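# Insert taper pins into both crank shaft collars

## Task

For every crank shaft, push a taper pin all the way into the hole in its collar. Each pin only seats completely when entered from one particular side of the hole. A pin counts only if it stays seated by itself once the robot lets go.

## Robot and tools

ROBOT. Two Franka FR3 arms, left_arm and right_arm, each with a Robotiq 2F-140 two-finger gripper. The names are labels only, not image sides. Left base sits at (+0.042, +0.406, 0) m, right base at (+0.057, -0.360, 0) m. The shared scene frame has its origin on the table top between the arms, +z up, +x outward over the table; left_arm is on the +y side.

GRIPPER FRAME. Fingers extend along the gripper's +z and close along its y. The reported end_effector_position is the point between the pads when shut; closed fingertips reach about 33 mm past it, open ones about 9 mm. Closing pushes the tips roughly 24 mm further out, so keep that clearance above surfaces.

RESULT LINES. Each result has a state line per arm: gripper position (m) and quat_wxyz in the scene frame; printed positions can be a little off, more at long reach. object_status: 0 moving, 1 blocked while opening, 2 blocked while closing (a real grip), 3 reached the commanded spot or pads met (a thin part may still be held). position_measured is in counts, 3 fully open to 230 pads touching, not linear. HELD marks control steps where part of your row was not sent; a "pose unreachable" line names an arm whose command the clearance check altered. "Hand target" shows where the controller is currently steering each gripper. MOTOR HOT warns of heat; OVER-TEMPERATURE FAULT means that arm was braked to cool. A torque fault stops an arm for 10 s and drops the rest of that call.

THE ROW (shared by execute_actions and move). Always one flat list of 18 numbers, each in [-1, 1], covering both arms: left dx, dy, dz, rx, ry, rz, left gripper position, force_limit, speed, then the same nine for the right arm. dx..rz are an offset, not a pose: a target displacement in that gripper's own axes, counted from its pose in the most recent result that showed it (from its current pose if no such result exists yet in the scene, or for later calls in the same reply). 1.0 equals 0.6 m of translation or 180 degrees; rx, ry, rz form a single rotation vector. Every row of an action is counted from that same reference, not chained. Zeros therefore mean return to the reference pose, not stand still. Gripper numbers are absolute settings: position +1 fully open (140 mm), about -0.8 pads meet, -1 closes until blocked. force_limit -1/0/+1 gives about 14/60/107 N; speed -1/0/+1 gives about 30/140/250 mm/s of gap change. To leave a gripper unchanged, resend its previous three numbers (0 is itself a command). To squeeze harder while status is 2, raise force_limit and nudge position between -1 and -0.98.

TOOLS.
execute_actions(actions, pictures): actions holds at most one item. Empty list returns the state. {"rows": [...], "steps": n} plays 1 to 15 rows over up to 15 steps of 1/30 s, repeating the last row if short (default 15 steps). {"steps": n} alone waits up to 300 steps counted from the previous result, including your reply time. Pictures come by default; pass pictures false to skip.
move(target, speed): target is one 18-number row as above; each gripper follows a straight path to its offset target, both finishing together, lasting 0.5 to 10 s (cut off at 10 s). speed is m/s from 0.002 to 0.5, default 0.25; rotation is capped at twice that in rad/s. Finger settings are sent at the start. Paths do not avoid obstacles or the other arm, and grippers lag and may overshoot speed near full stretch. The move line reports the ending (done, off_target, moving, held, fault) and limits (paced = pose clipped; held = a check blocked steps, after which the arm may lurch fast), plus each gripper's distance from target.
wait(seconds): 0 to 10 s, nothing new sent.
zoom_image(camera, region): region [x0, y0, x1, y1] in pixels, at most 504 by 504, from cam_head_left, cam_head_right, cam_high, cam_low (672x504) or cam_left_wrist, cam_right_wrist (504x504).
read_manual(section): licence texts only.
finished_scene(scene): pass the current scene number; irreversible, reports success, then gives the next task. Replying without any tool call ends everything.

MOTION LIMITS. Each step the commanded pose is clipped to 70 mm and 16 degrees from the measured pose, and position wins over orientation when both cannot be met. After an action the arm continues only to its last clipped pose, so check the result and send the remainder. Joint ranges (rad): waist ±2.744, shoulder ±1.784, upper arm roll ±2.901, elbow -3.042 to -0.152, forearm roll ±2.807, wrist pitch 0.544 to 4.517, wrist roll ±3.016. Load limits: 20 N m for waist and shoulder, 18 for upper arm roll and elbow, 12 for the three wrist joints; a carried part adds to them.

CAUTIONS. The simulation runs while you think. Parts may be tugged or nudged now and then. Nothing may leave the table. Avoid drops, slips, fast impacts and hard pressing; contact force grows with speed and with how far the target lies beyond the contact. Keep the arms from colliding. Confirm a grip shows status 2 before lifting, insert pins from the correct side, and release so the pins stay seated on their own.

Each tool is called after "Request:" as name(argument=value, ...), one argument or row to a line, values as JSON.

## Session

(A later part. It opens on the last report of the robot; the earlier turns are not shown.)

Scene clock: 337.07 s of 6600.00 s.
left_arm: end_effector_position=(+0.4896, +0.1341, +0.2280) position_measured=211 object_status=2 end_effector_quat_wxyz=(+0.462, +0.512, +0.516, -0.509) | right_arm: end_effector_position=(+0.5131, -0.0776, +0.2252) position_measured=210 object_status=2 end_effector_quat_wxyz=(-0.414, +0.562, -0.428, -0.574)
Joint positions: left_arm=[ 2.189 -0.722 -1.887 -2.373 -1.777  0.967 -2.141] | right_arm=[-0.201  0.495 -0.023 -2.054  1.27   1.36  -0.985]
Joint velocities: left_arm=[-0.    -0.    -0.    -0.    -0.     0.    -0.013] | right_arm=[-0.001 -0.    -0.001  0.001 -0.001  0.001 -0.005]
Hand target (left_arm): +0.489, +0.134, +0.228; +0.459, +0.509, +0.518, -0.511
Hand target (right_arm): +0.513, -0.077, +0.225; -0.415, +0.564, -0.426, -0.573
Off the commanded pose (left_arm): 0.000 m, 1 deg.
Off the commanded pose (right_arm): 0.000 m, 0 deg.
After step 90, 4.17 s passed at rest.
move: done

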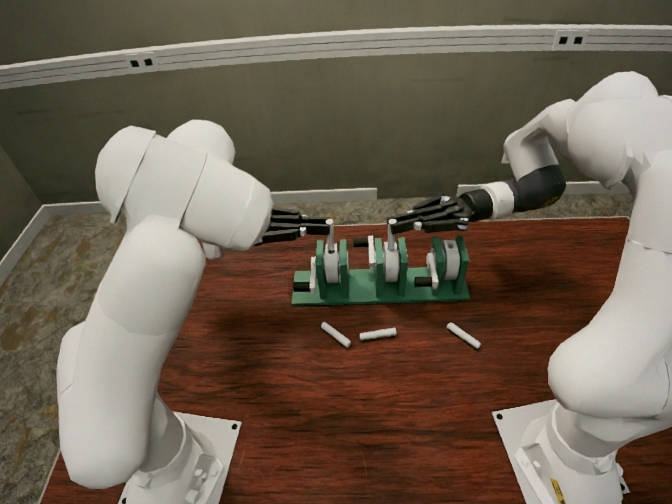

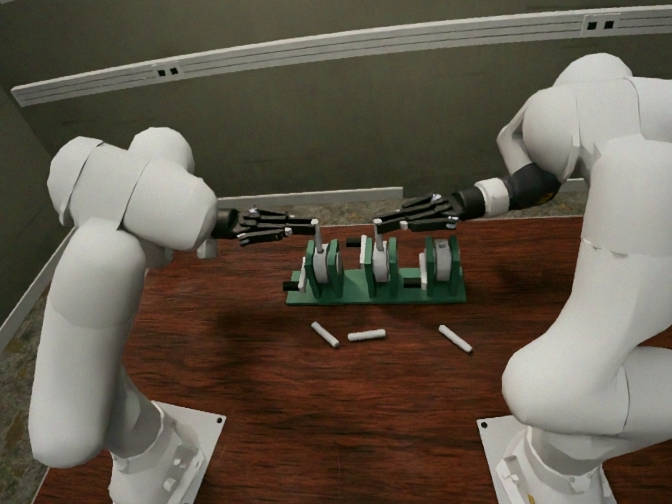

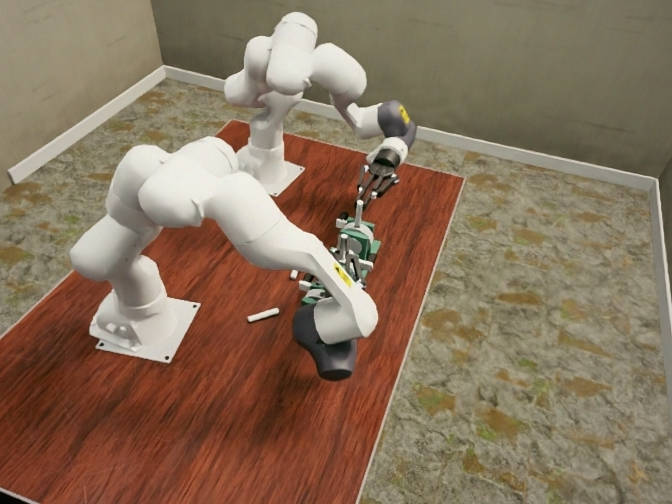

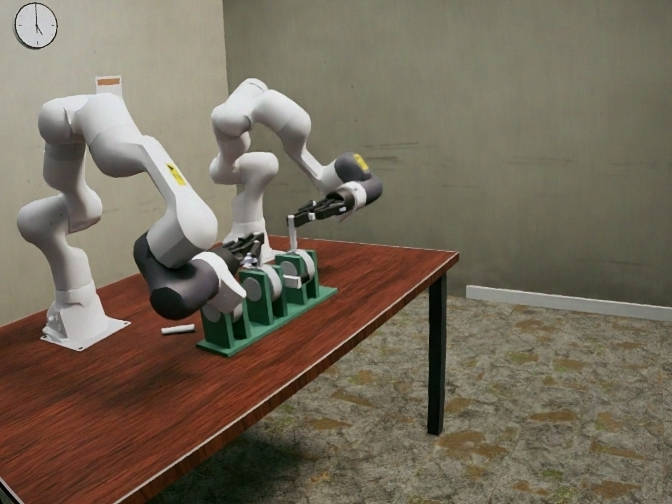

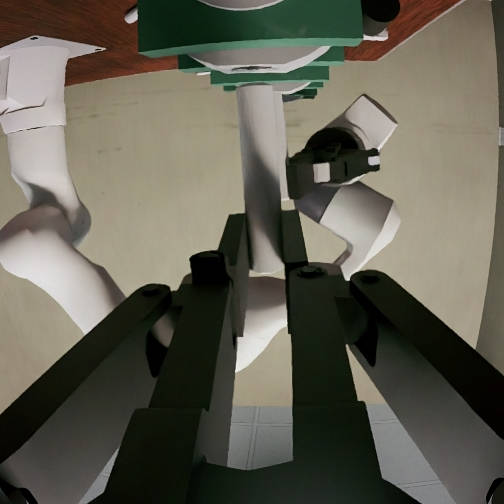

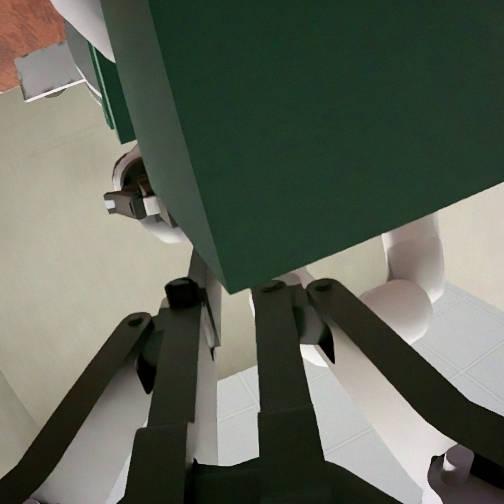

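Request:
move(
  target=[0.05,0.0026,0.0028,0,0,0,-1,0.3,-0.6, 0.037,0.002,0,0,0,-0.008,-1,0.3,-0.6],
  speed=0.012,
)

Request:
zoom_image(
  camera="cam_head_left",
  region=[300, 195, 420, 275],
)

Scene clock: 348.33 s of 6600.00 s.
left_arm: end_effector_position=(+0.4891, +0.1343, +0.2033) position_measured=211 object_status=2 end_effector_quat_wxyz=(+0.462, +0.509, +0.514, -0.513) | right_arm: end_effector_position=(+0.5124, -0.0794, +0.2032) position_measured=210 object_status=2 end_effector_quat_wxyz=(-0.421, +0.565, -0.425, -0.569)
Joint positions: left_arm=[ 2.256 -0.77  -1.967 -2.354 -1.795  0.95  -2.1  ] | right_arm=[-0.199  0.54  -0.028 -2.046  1.267  1.37  -1.04 ]
Joint velocities: left_arm=[ 0.001 -0.011 -0.002 -0.001 -0.01  -0.013  0.008] | right_arm=[-0.     0.004  0.     0.001 -0.     0.    -0.011]
Hand target (left_arm): +0.490, +0.134, +0.198; +0.462, +0.512, +0.516, -0.508
Hand target (right_arm): +0.511, -0.078, +0.203; -0.421, +0.567, -0.421, -0.569
Off the commanded pose (left_arm): 0.005 m, 1 deg.
Off the commanded pose (right_arm): 0.002 m, 0 deg.
After step 90, 5.53 s passed at rest.
move: off_target (left_arm)

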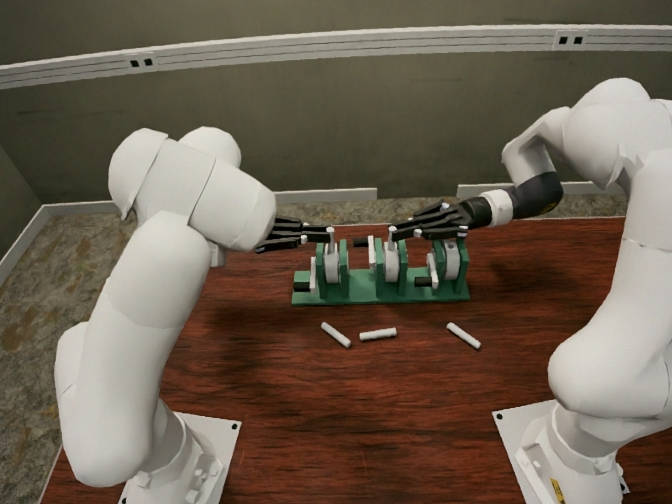

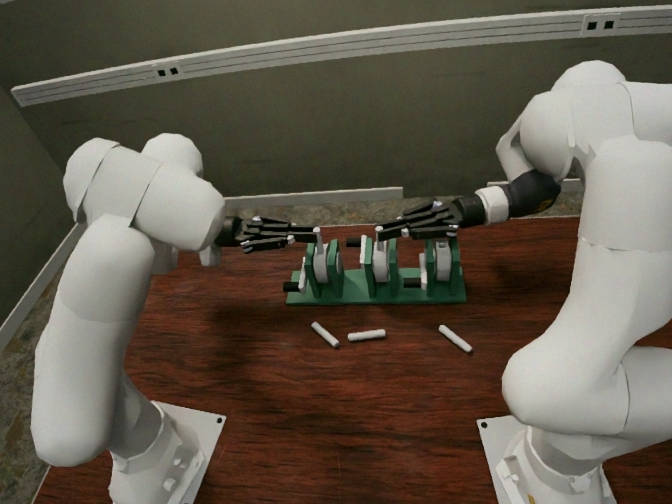

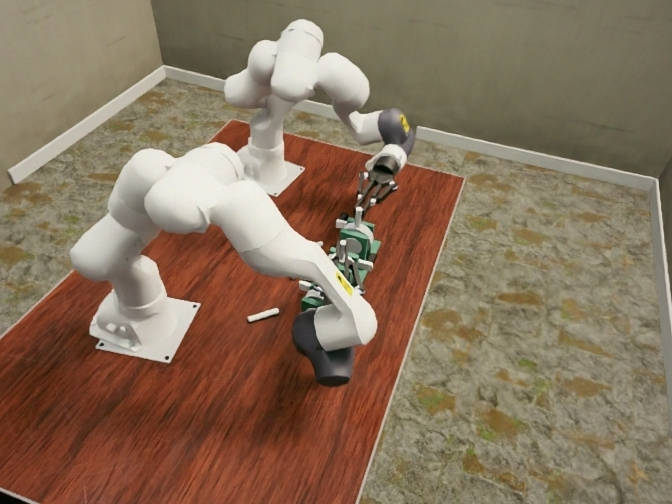

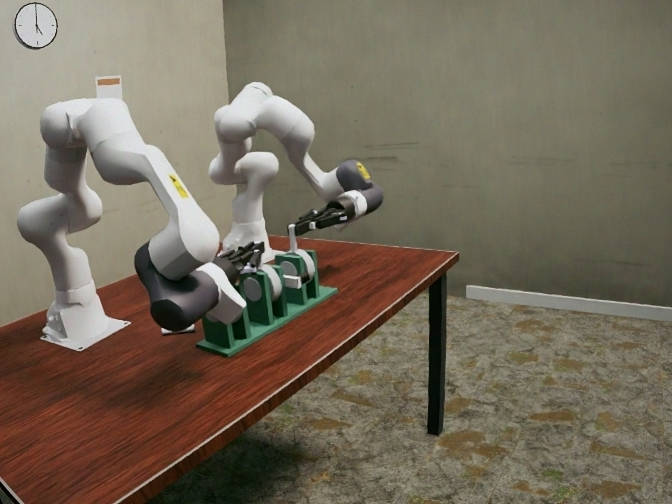

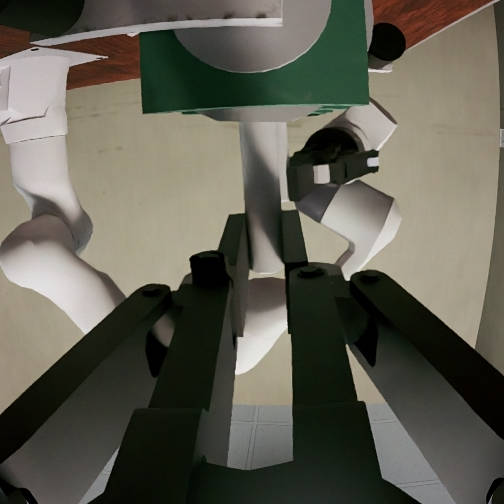

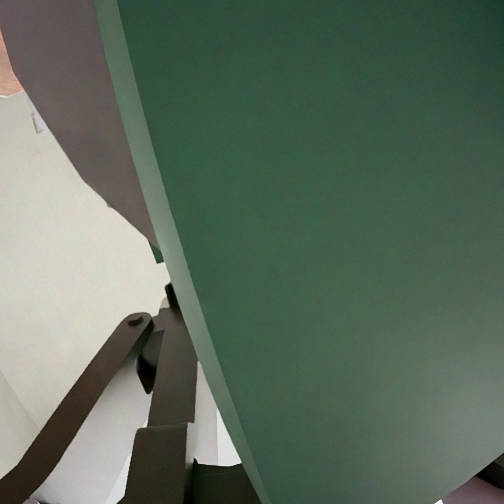

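Region (300, 195, 420, 275) of cam_head_left's 672x504 image, scaled by 4.200, with more detail than that image has.

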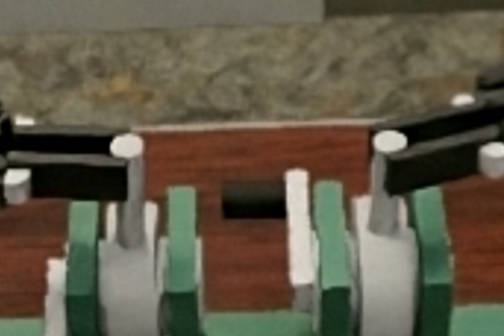

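Request:
move(
  target=[0.045,0.002,0.002,0,0,0,-1,0.3,-0.6, 0.013,0,0.002,0,0,0,-1,0.3,-0.6],
  speed=0.012,
)

Request:
zoom_image(
  camera="cam_head_left",
  region=[300, 195, 480, 295],
)

Scene clock: 357.17 s of 6600.00 s.
left_arm: end_effector_position=(+0.4907, +0.1358, +0.1849) position_measured=211 object_status=2 end_effector_quat_wxyz=(+0.468, +0.506, +0.510, -0.514) | right_arm: end_effector_position=(+0.5124, -0.0792, +0.1982) position_measured=210 object_status=2 end_effector_quat_wxyz=(-0.422, +0.564, -0.424, -0.569)
Joint positions: left_arm=[ 2.278 -0.863 -1.992 -2.337 -1.853  0.885 -2.072] | right_arm=[-0.198  0.553 -0.028 -2.043  1.269  1.371 -1.05 ]
Joint velocities: left_arm=[-0.001 -0.017  0.001  0.001 -0.011 -0.01   0.002] | right_arm=[ 0.001  0.002  0.001  0.001 -0.     0.001 -0.003]
Hand target (left_arm): +0.489, +0.135, +0.177; +0.463, +0.509, +0.515, -0.512
Hand target (right_arm): +0.512, -0.078, +0.195; -0.421, +0.565, -0.425, -0.569
Off the commanded pose (left_arm): 0.009 m, 1 deg.
Off the commanded pose (right_arm): 0.003 m, 0 deg.
After step 90, 3.37 s passed at rest.
move: off_target (left_arm)

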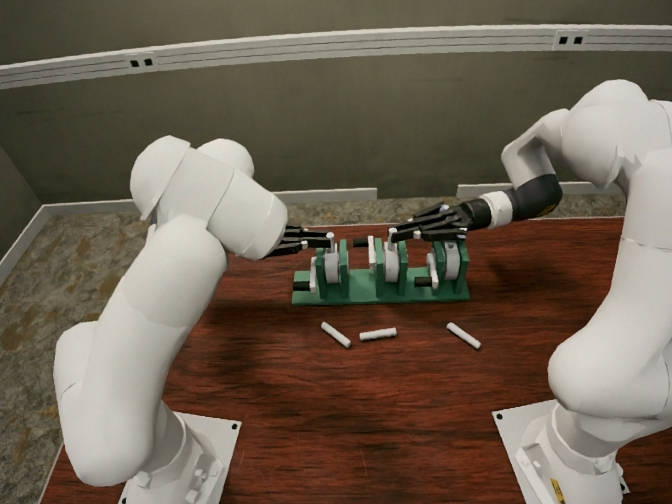

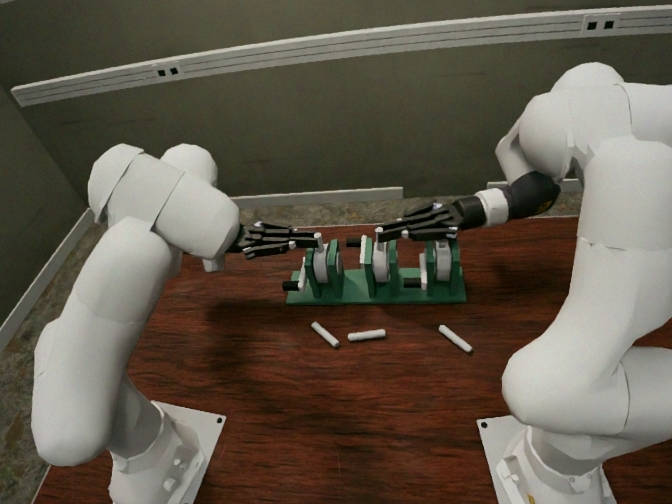

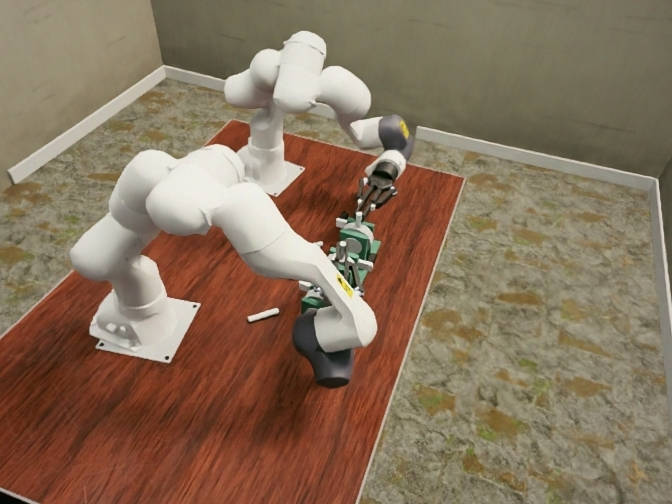

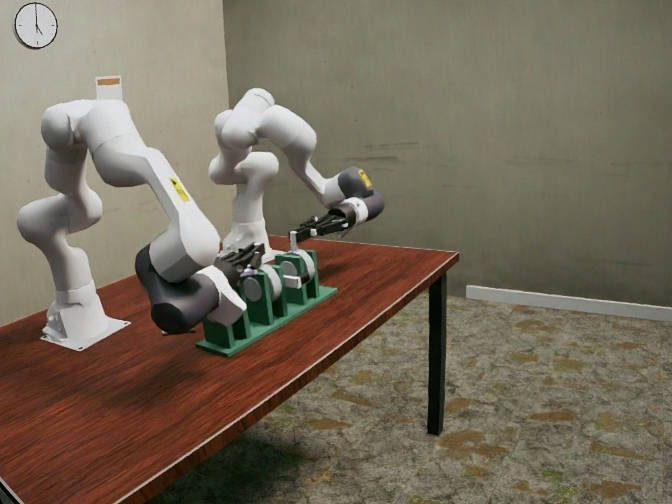

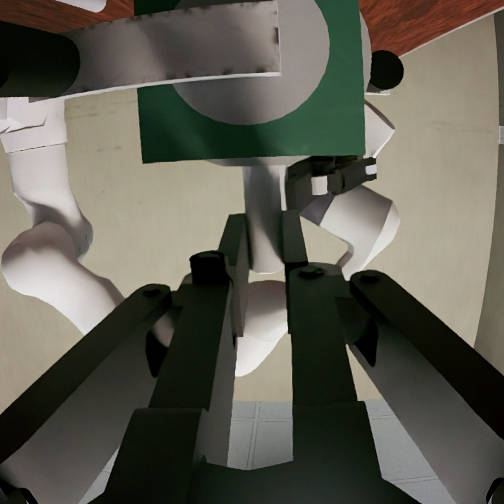

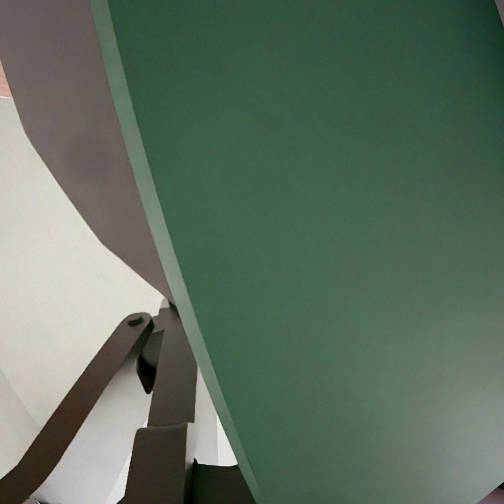

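Region (300, 195, 480, 295) of cam_head_left's 672x504 image, scaled by 2.800, with more detail than that image has.

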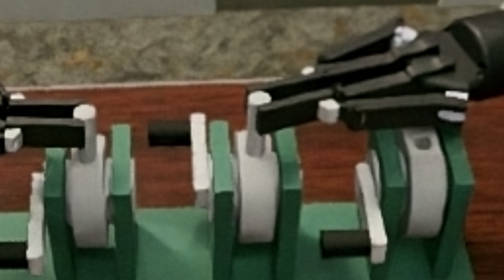

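Request:
move(
  target=[0,0,0,0,0,0,-0.45,0.3,-0.8, 0,0,0,0,0,0,-0.45,0.3,-0.8],
  speed=0.012,
)

Request:
zoom_image(
  camera="cam_head_left",
  region=[300, 195, 480, 295],
)

Scene clock: 368.13 s of 6600.00 s.
left_arm: end_effector_position=(+0.4907, +0.1358, +0.1846) position_measured=186 object_status=3 end_effector_quat_wxyz=(+0.468, +0.507, +0.510, -0.514) | right_arm: end_effector_position=(+0.5124, -0.0792, +0.1981) position_measured=186 object_status=3 end_effector_quat_wxyz=(-0.422, +0.564, -0.424, -0.569)
Joint positions: left_arm=[ 2.278 -0.865 -1.992 -2.337 -1.854  0.884 -2.071] | right_arm=[-0.198  0.553 -0.028 -2.043  1.269  1.371 -1.05 ]
Joint velocities: left_arm=[-0.001  0.001  0.     0.    -0.     0.    -0.001] | right_arm=[ 0.     0.001 -0.     0.    -0.    -0.001  0.001]
Hand target (left_arm): +0.491, +0.136, +0.185; +0.468, +0.506, +0.510, -0.514
Hand target (right_arm): +0.512, -0.079, +0.198; -0.422, +0.564, -0.424, -0.569
Off the commanded pose (left_arm): 0.000 m, 0 deg.
Off the commanded pose (right_arm): 0.000 m, 0 deg.
After step 90, 7.27 s passed at rest.
move: done

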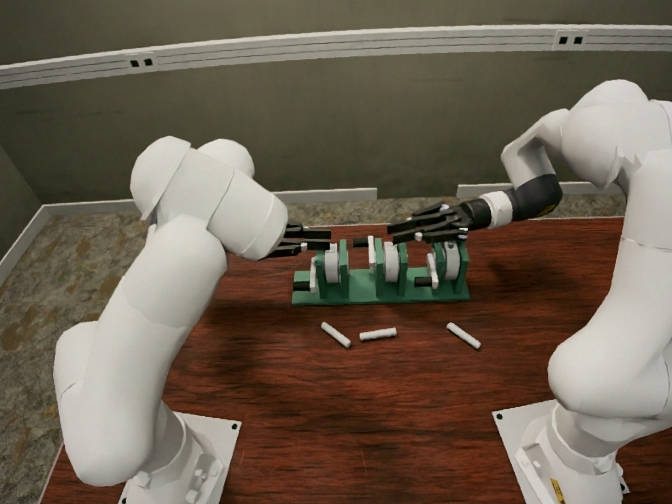

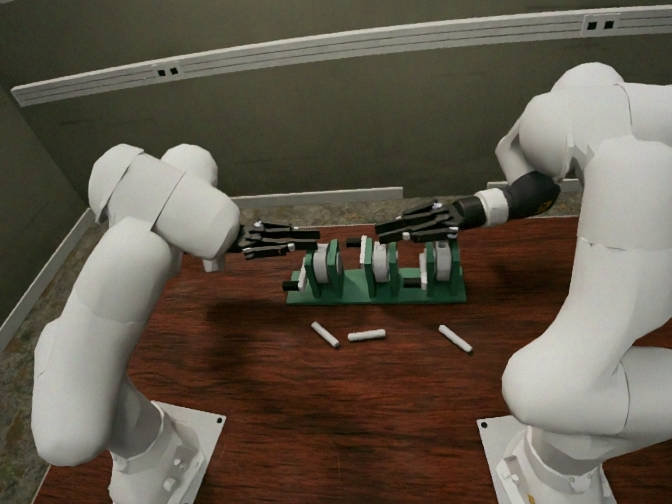

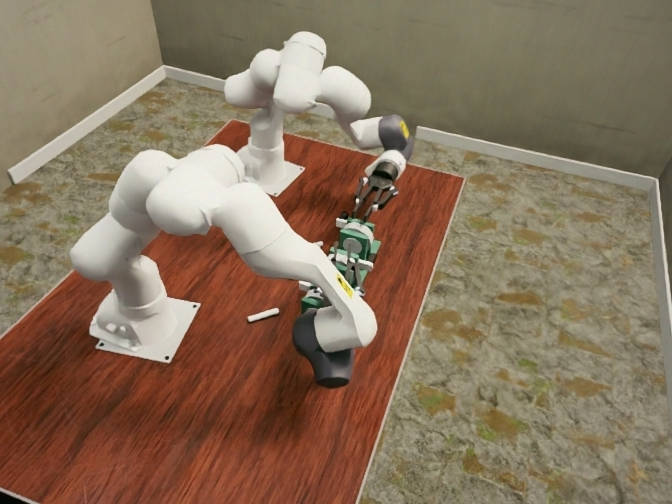

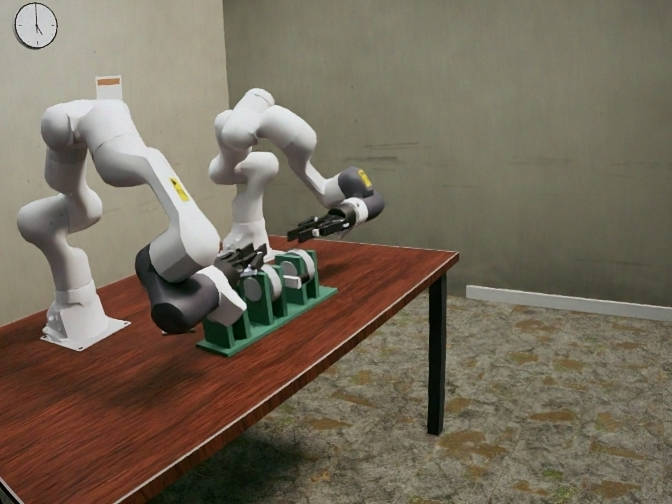

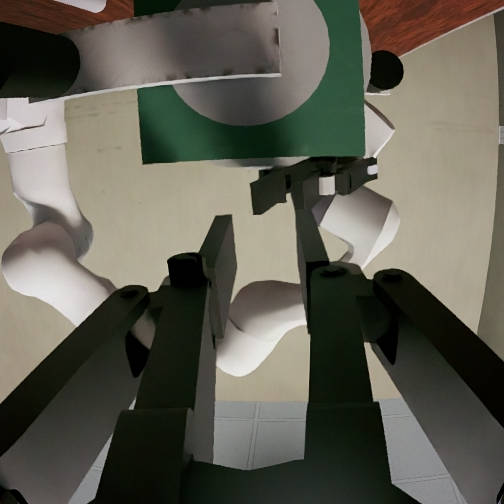

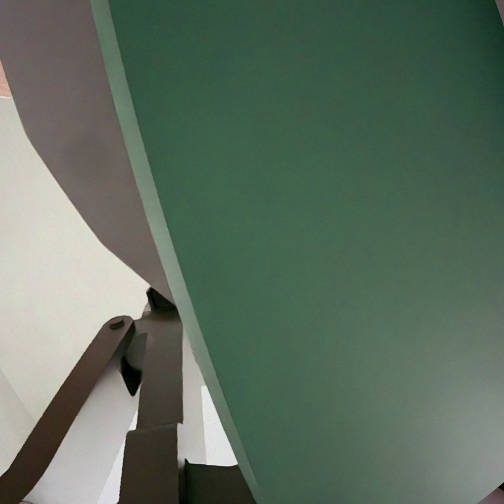

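Region (300, 195, 480, 295) of cam_head_left's 672x504 image, scaled by 2.800, with more detail than that image has.

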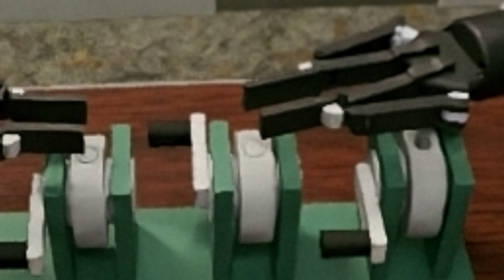

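Request:
move(
  target=[0.022,0,0.02,0,0,0,-0.85,0,0, -0.069,0.157,-0.016,0.0737,0.4972,0.0702,-0.2,-1,0],
  speed=0.25,
)

Scene clock: 398.93 s of 6600.00 s.
left_arm: end_effector_position=(+0.4889, +0.1258, +0.1723) position_measured=233 object_status=3 end_effector_quat_wxyz=(+0.467, +0.504, +0.511, -0.516) | right_arm: end_effector_position=(+0.4266, -0.1102, +0.2493) position_measured=154 object_status=3 end_effector_quat_wxyz=(+0.011, -0.716, +0.698, +0.008)
Joint positions: left_arm=[ 2.278 -0.879 -2.027 -2.336 -1.881  0.895 -2.067] | right_arm=[-0.24  -0.426  0.607 -2.356  0.287  2.     0.331]
Joint velocities: left_arm=[-0.    -0.002 -0.002  0.001 -0.001 -0.001 -0.004] | right_arm=[-0.002  0.     0.002  0.    -0.    -0.002  0.028]
Hand target (left_arm): +0.490, +0.125, +0.171; +0.468, +0.507, +0.510, -0.514
Hand target (right_arm): +0.426, -0.110, +0.250; -0.011, +0.711, -0.703, -0.008
Off the commanded pose (left_arm): 0.002 m, 0 deg.
Off the commanded pose (right_arm): 0.011 m, 2 deg.
After step 90, 23.70 s passed at rest.
move: off_target (right_arm)

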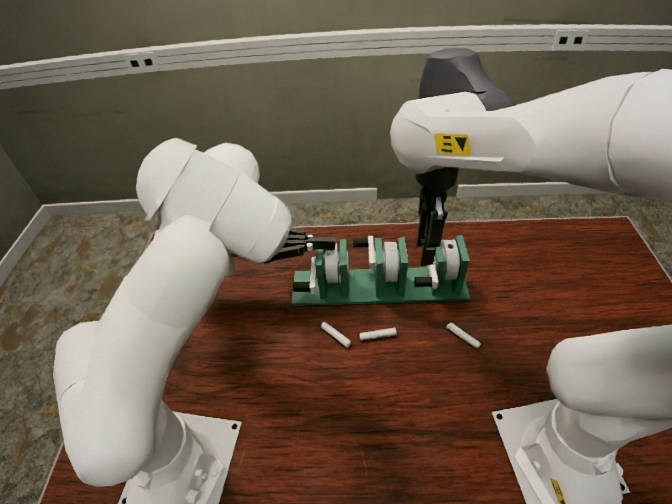

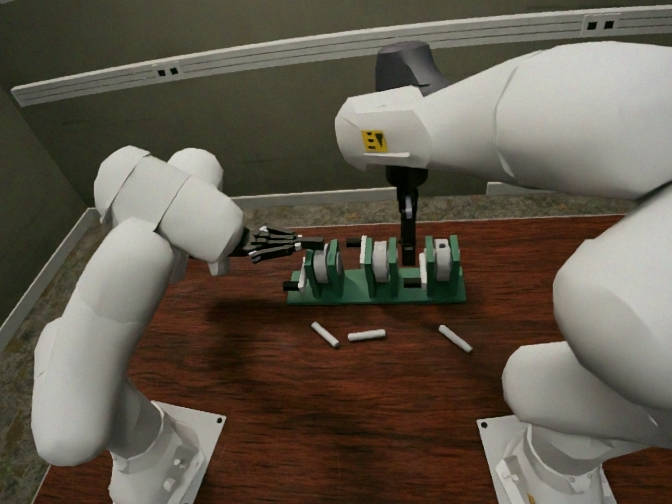

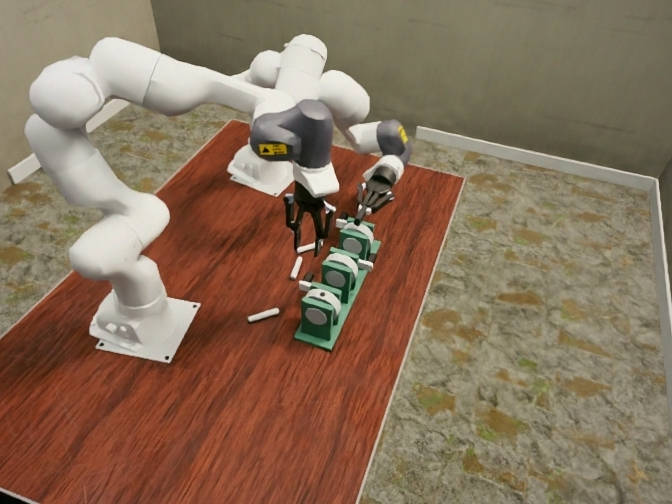

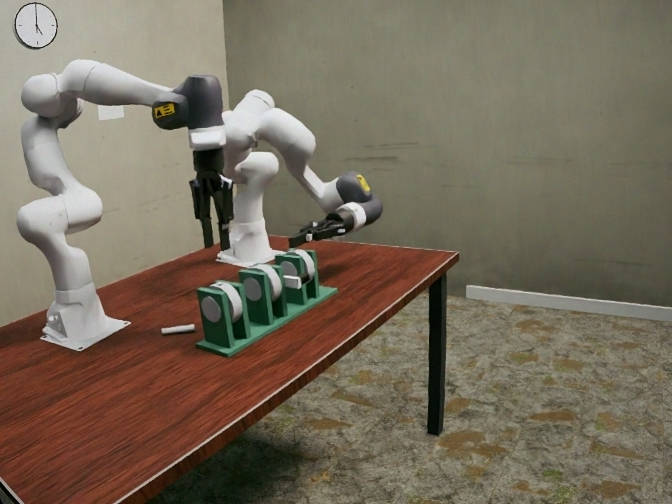

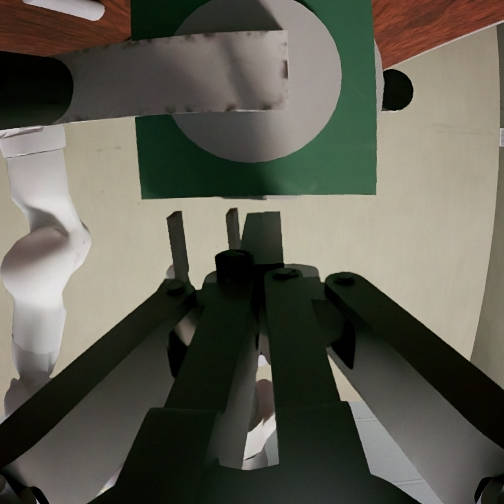

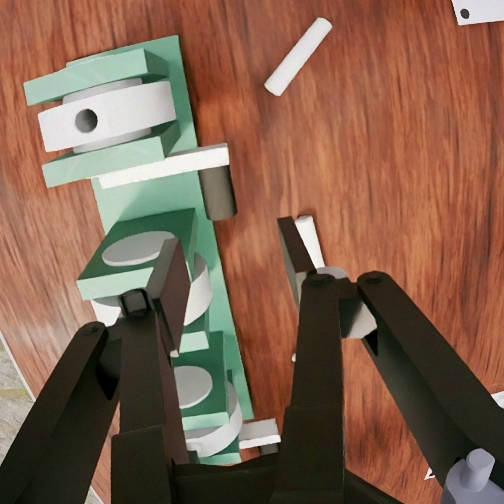

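Request:
zoom_image(
  camera="cam_low",
  region=[235, 225, 335, 295],
)

Request:
zoom_image(
  camera="cam_high",
  region=[310, 205, 400, 295],
)

Region (235, 225, 335, 295) of cam_low's 672x504 image, scaled by 5.040, with more detail than that image has; it fills the top 353 rows of this view, and the rest is white.

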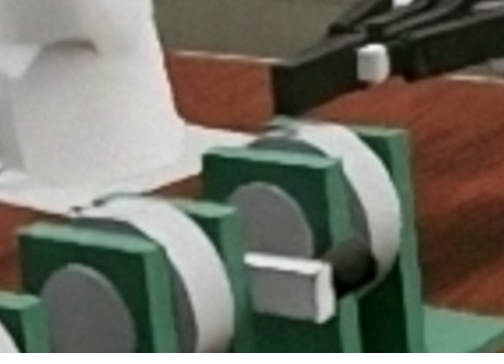

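Region (310, 205, 400, 295) of cam_high's 672x504 image, scaled by 5.600, with more detail than that image has.

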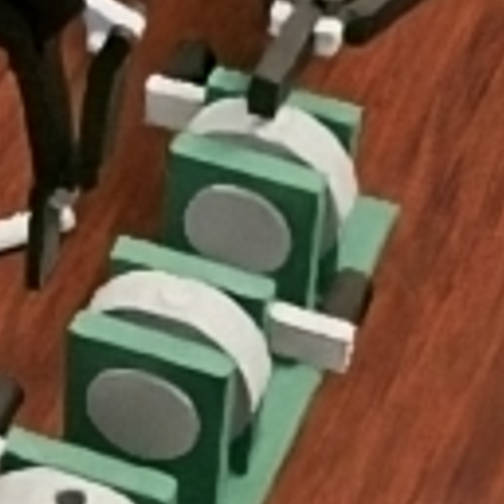

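Request:
move(
  target=[0.017,0,0,0,0,0,-0.85,0,0, 0.004,-0.02,0.142,-0.001,0.0086,0.008,-0.2,-1,0],
  speed=0.05,
)

Scene clock: 413.17 s of 6600.00 s.
left_arm: end_effector_position=(+0.4870, +0.1257, +0.1636) position_measured=233 object_status=3 end_effector_quat_wxyz=(+0.465, +0.503, +0.511, -0.519) | right_arm: end_effector_position=(+0.4375, -0.1104, +0.1641) position_measured=154 object_status=3 end_effector_quat_wxyz=(-0.000, -0.709, +0.705, +0.001)
Joint positions: left_arm=[ 2.295 -0.892 -2.05  -2.329 -1.882  0.893 -2.056] | right_arm=[-0.289 -0.268  0.705 -2.448  0.221  2.23   0.405]
Joint velocities: left_arm=[-0.001 -0.     0.002 -0.     0.     0.001  0.002] | right_arm=[-0.001  0.001 -0.    -0.    -0.004  0.013  0.016]
Hand target (left_arm): +0.489, +0.126, +0.162; +0.467, +0.504, +0.511, -0.516
Hand target (right_arm): +0.438, -0.111, +0.163; -0.000, +0.707, -0.708, +0.000
Off the commanded pose (left_arm): 0.002 m, 0 deg.
Off the commanded pose (right_arm): 0.001 m, 0 deg.
After step 90, 9.07 s passed at rest.
move: done

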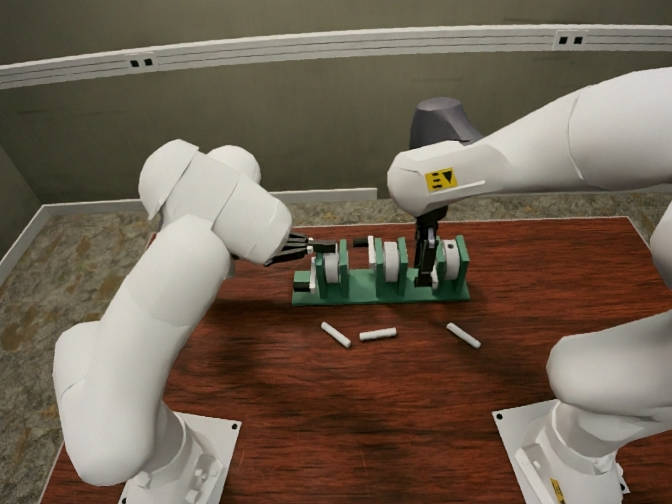

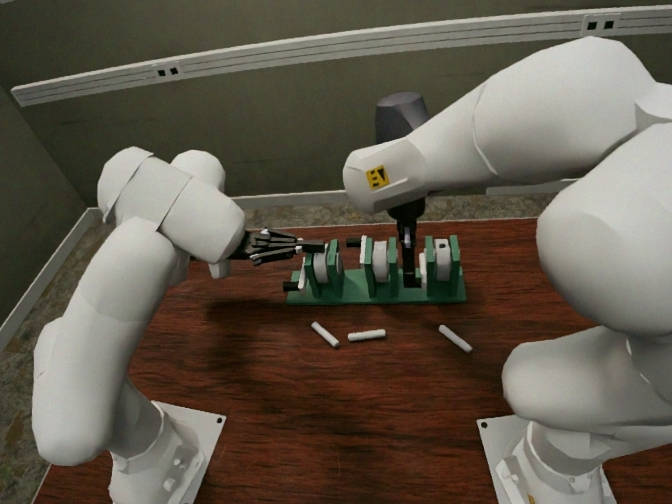

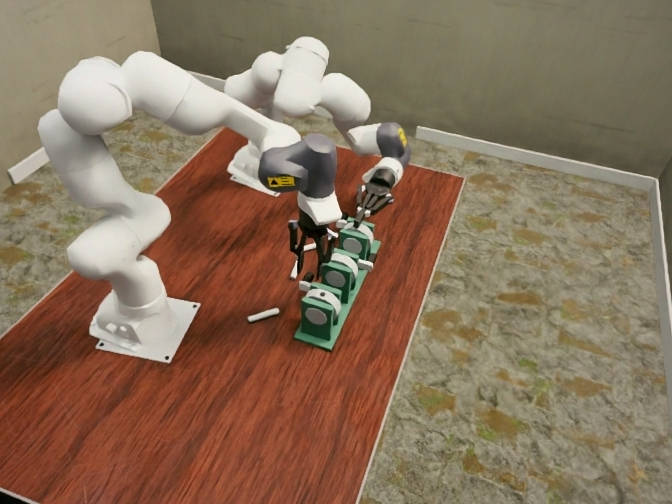

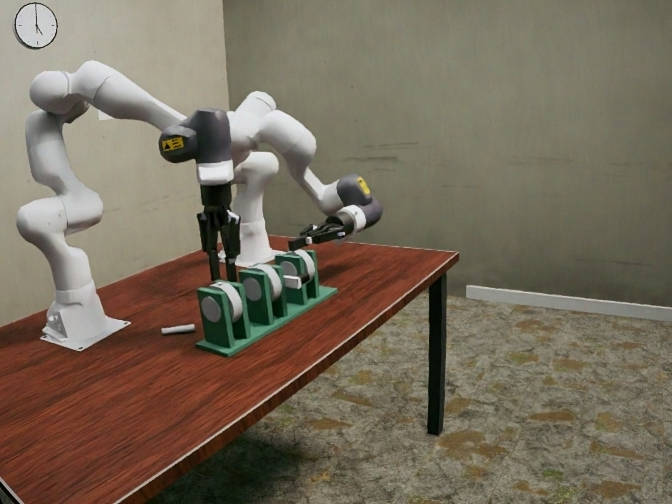

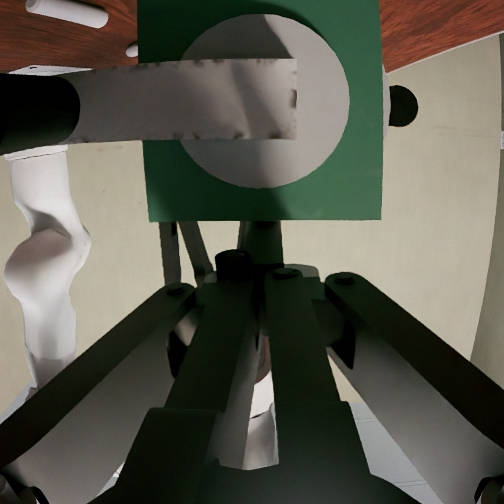

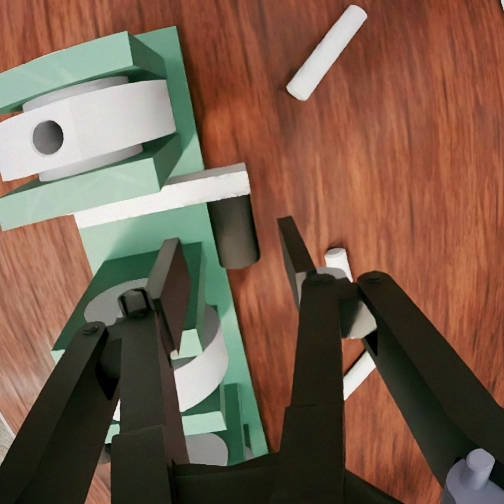

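Request:
move(
  target=[0.008,0.003,0,0,0,0,-0.85,0,0, 0.003,0.002,0.07,0,0,0,-0.35,-1,0],
  speed=0.03,
)

Scene clock: 419.83 s of 6600.00 s.
left_arm: end_effector_position=(+0.4872, +0.1256, +0.1633) position_measured=233 object_status=3 end_effector_quat_wxyz=(+0.466, +0.501, +0.509, -0.522) | right_arm: end_effector_position=(+0.4354, -0.1124, +0.1227) position_measured=173 object_status=3 end_effector_quat_wxyz=(-0.001, -0.711, +0.703, +0.002)
Joint positions: left_arm=[ 2.303 -0.9   -2.058 -2.322 -1.885  0.882 -2.055] | right_arm=[-0.295 -0.187  0.724 -2.503  0.18   2.351  0.432]
Joint velocities: left_arm=[ 0.001 -0.005  0.002  0.    -0.004 -0.006 -0.   ] | right_arm=[-0.001  0.001 -0.001  0.    -0.006  0.019  0.01 ]
Hand target (left_arm): +0.489, +0.126, +0.159; +0.465, +0.503, +0.512, -0.519
Hand target (right_arm): +0.436, -0.113, +0.122; +0.000, +0.709, -0.705, -0.001
Off the commanded pose (left_arm): 0.005 m, 1 deg.
Off the commanded pose (right_arm): 0.001 m, 0 deg.
After step 90, 1.97 s passed at rest.
move: off_target (left_arm)

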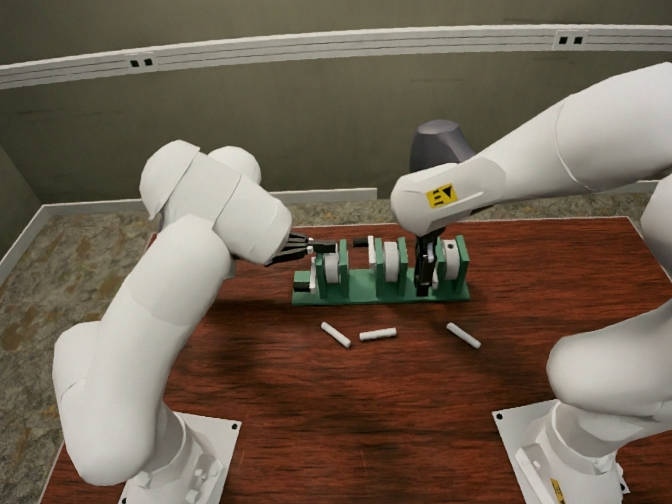

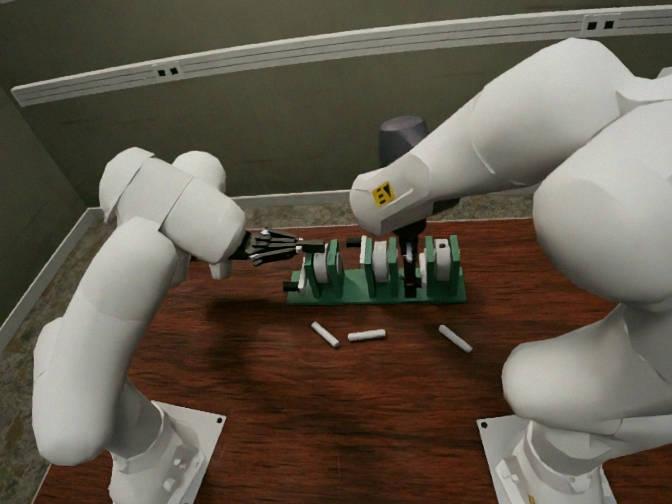

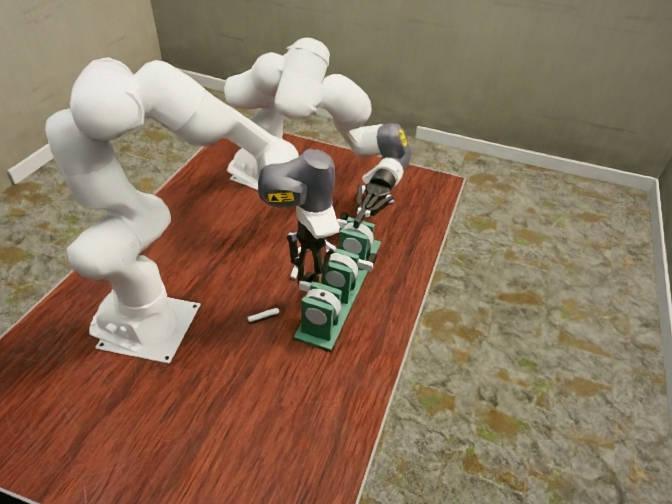

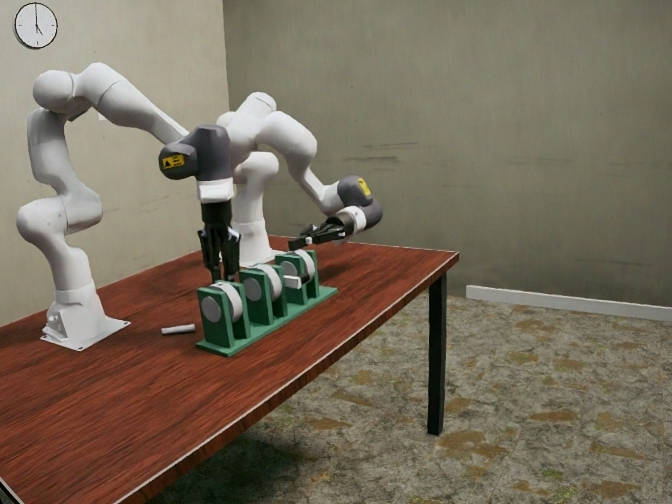

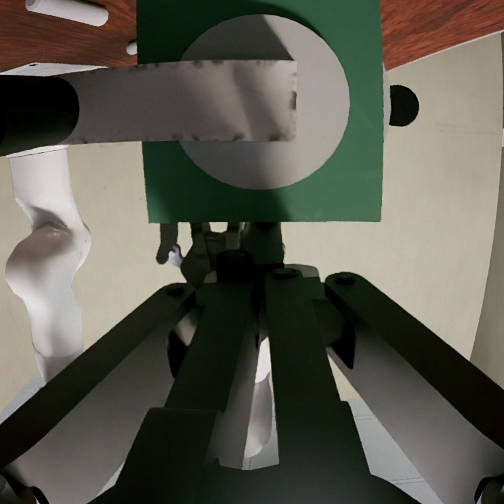

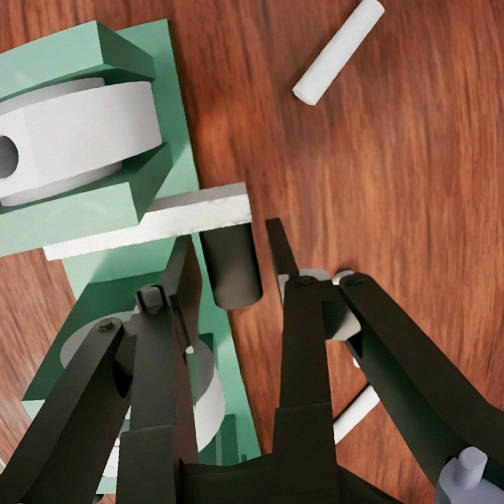

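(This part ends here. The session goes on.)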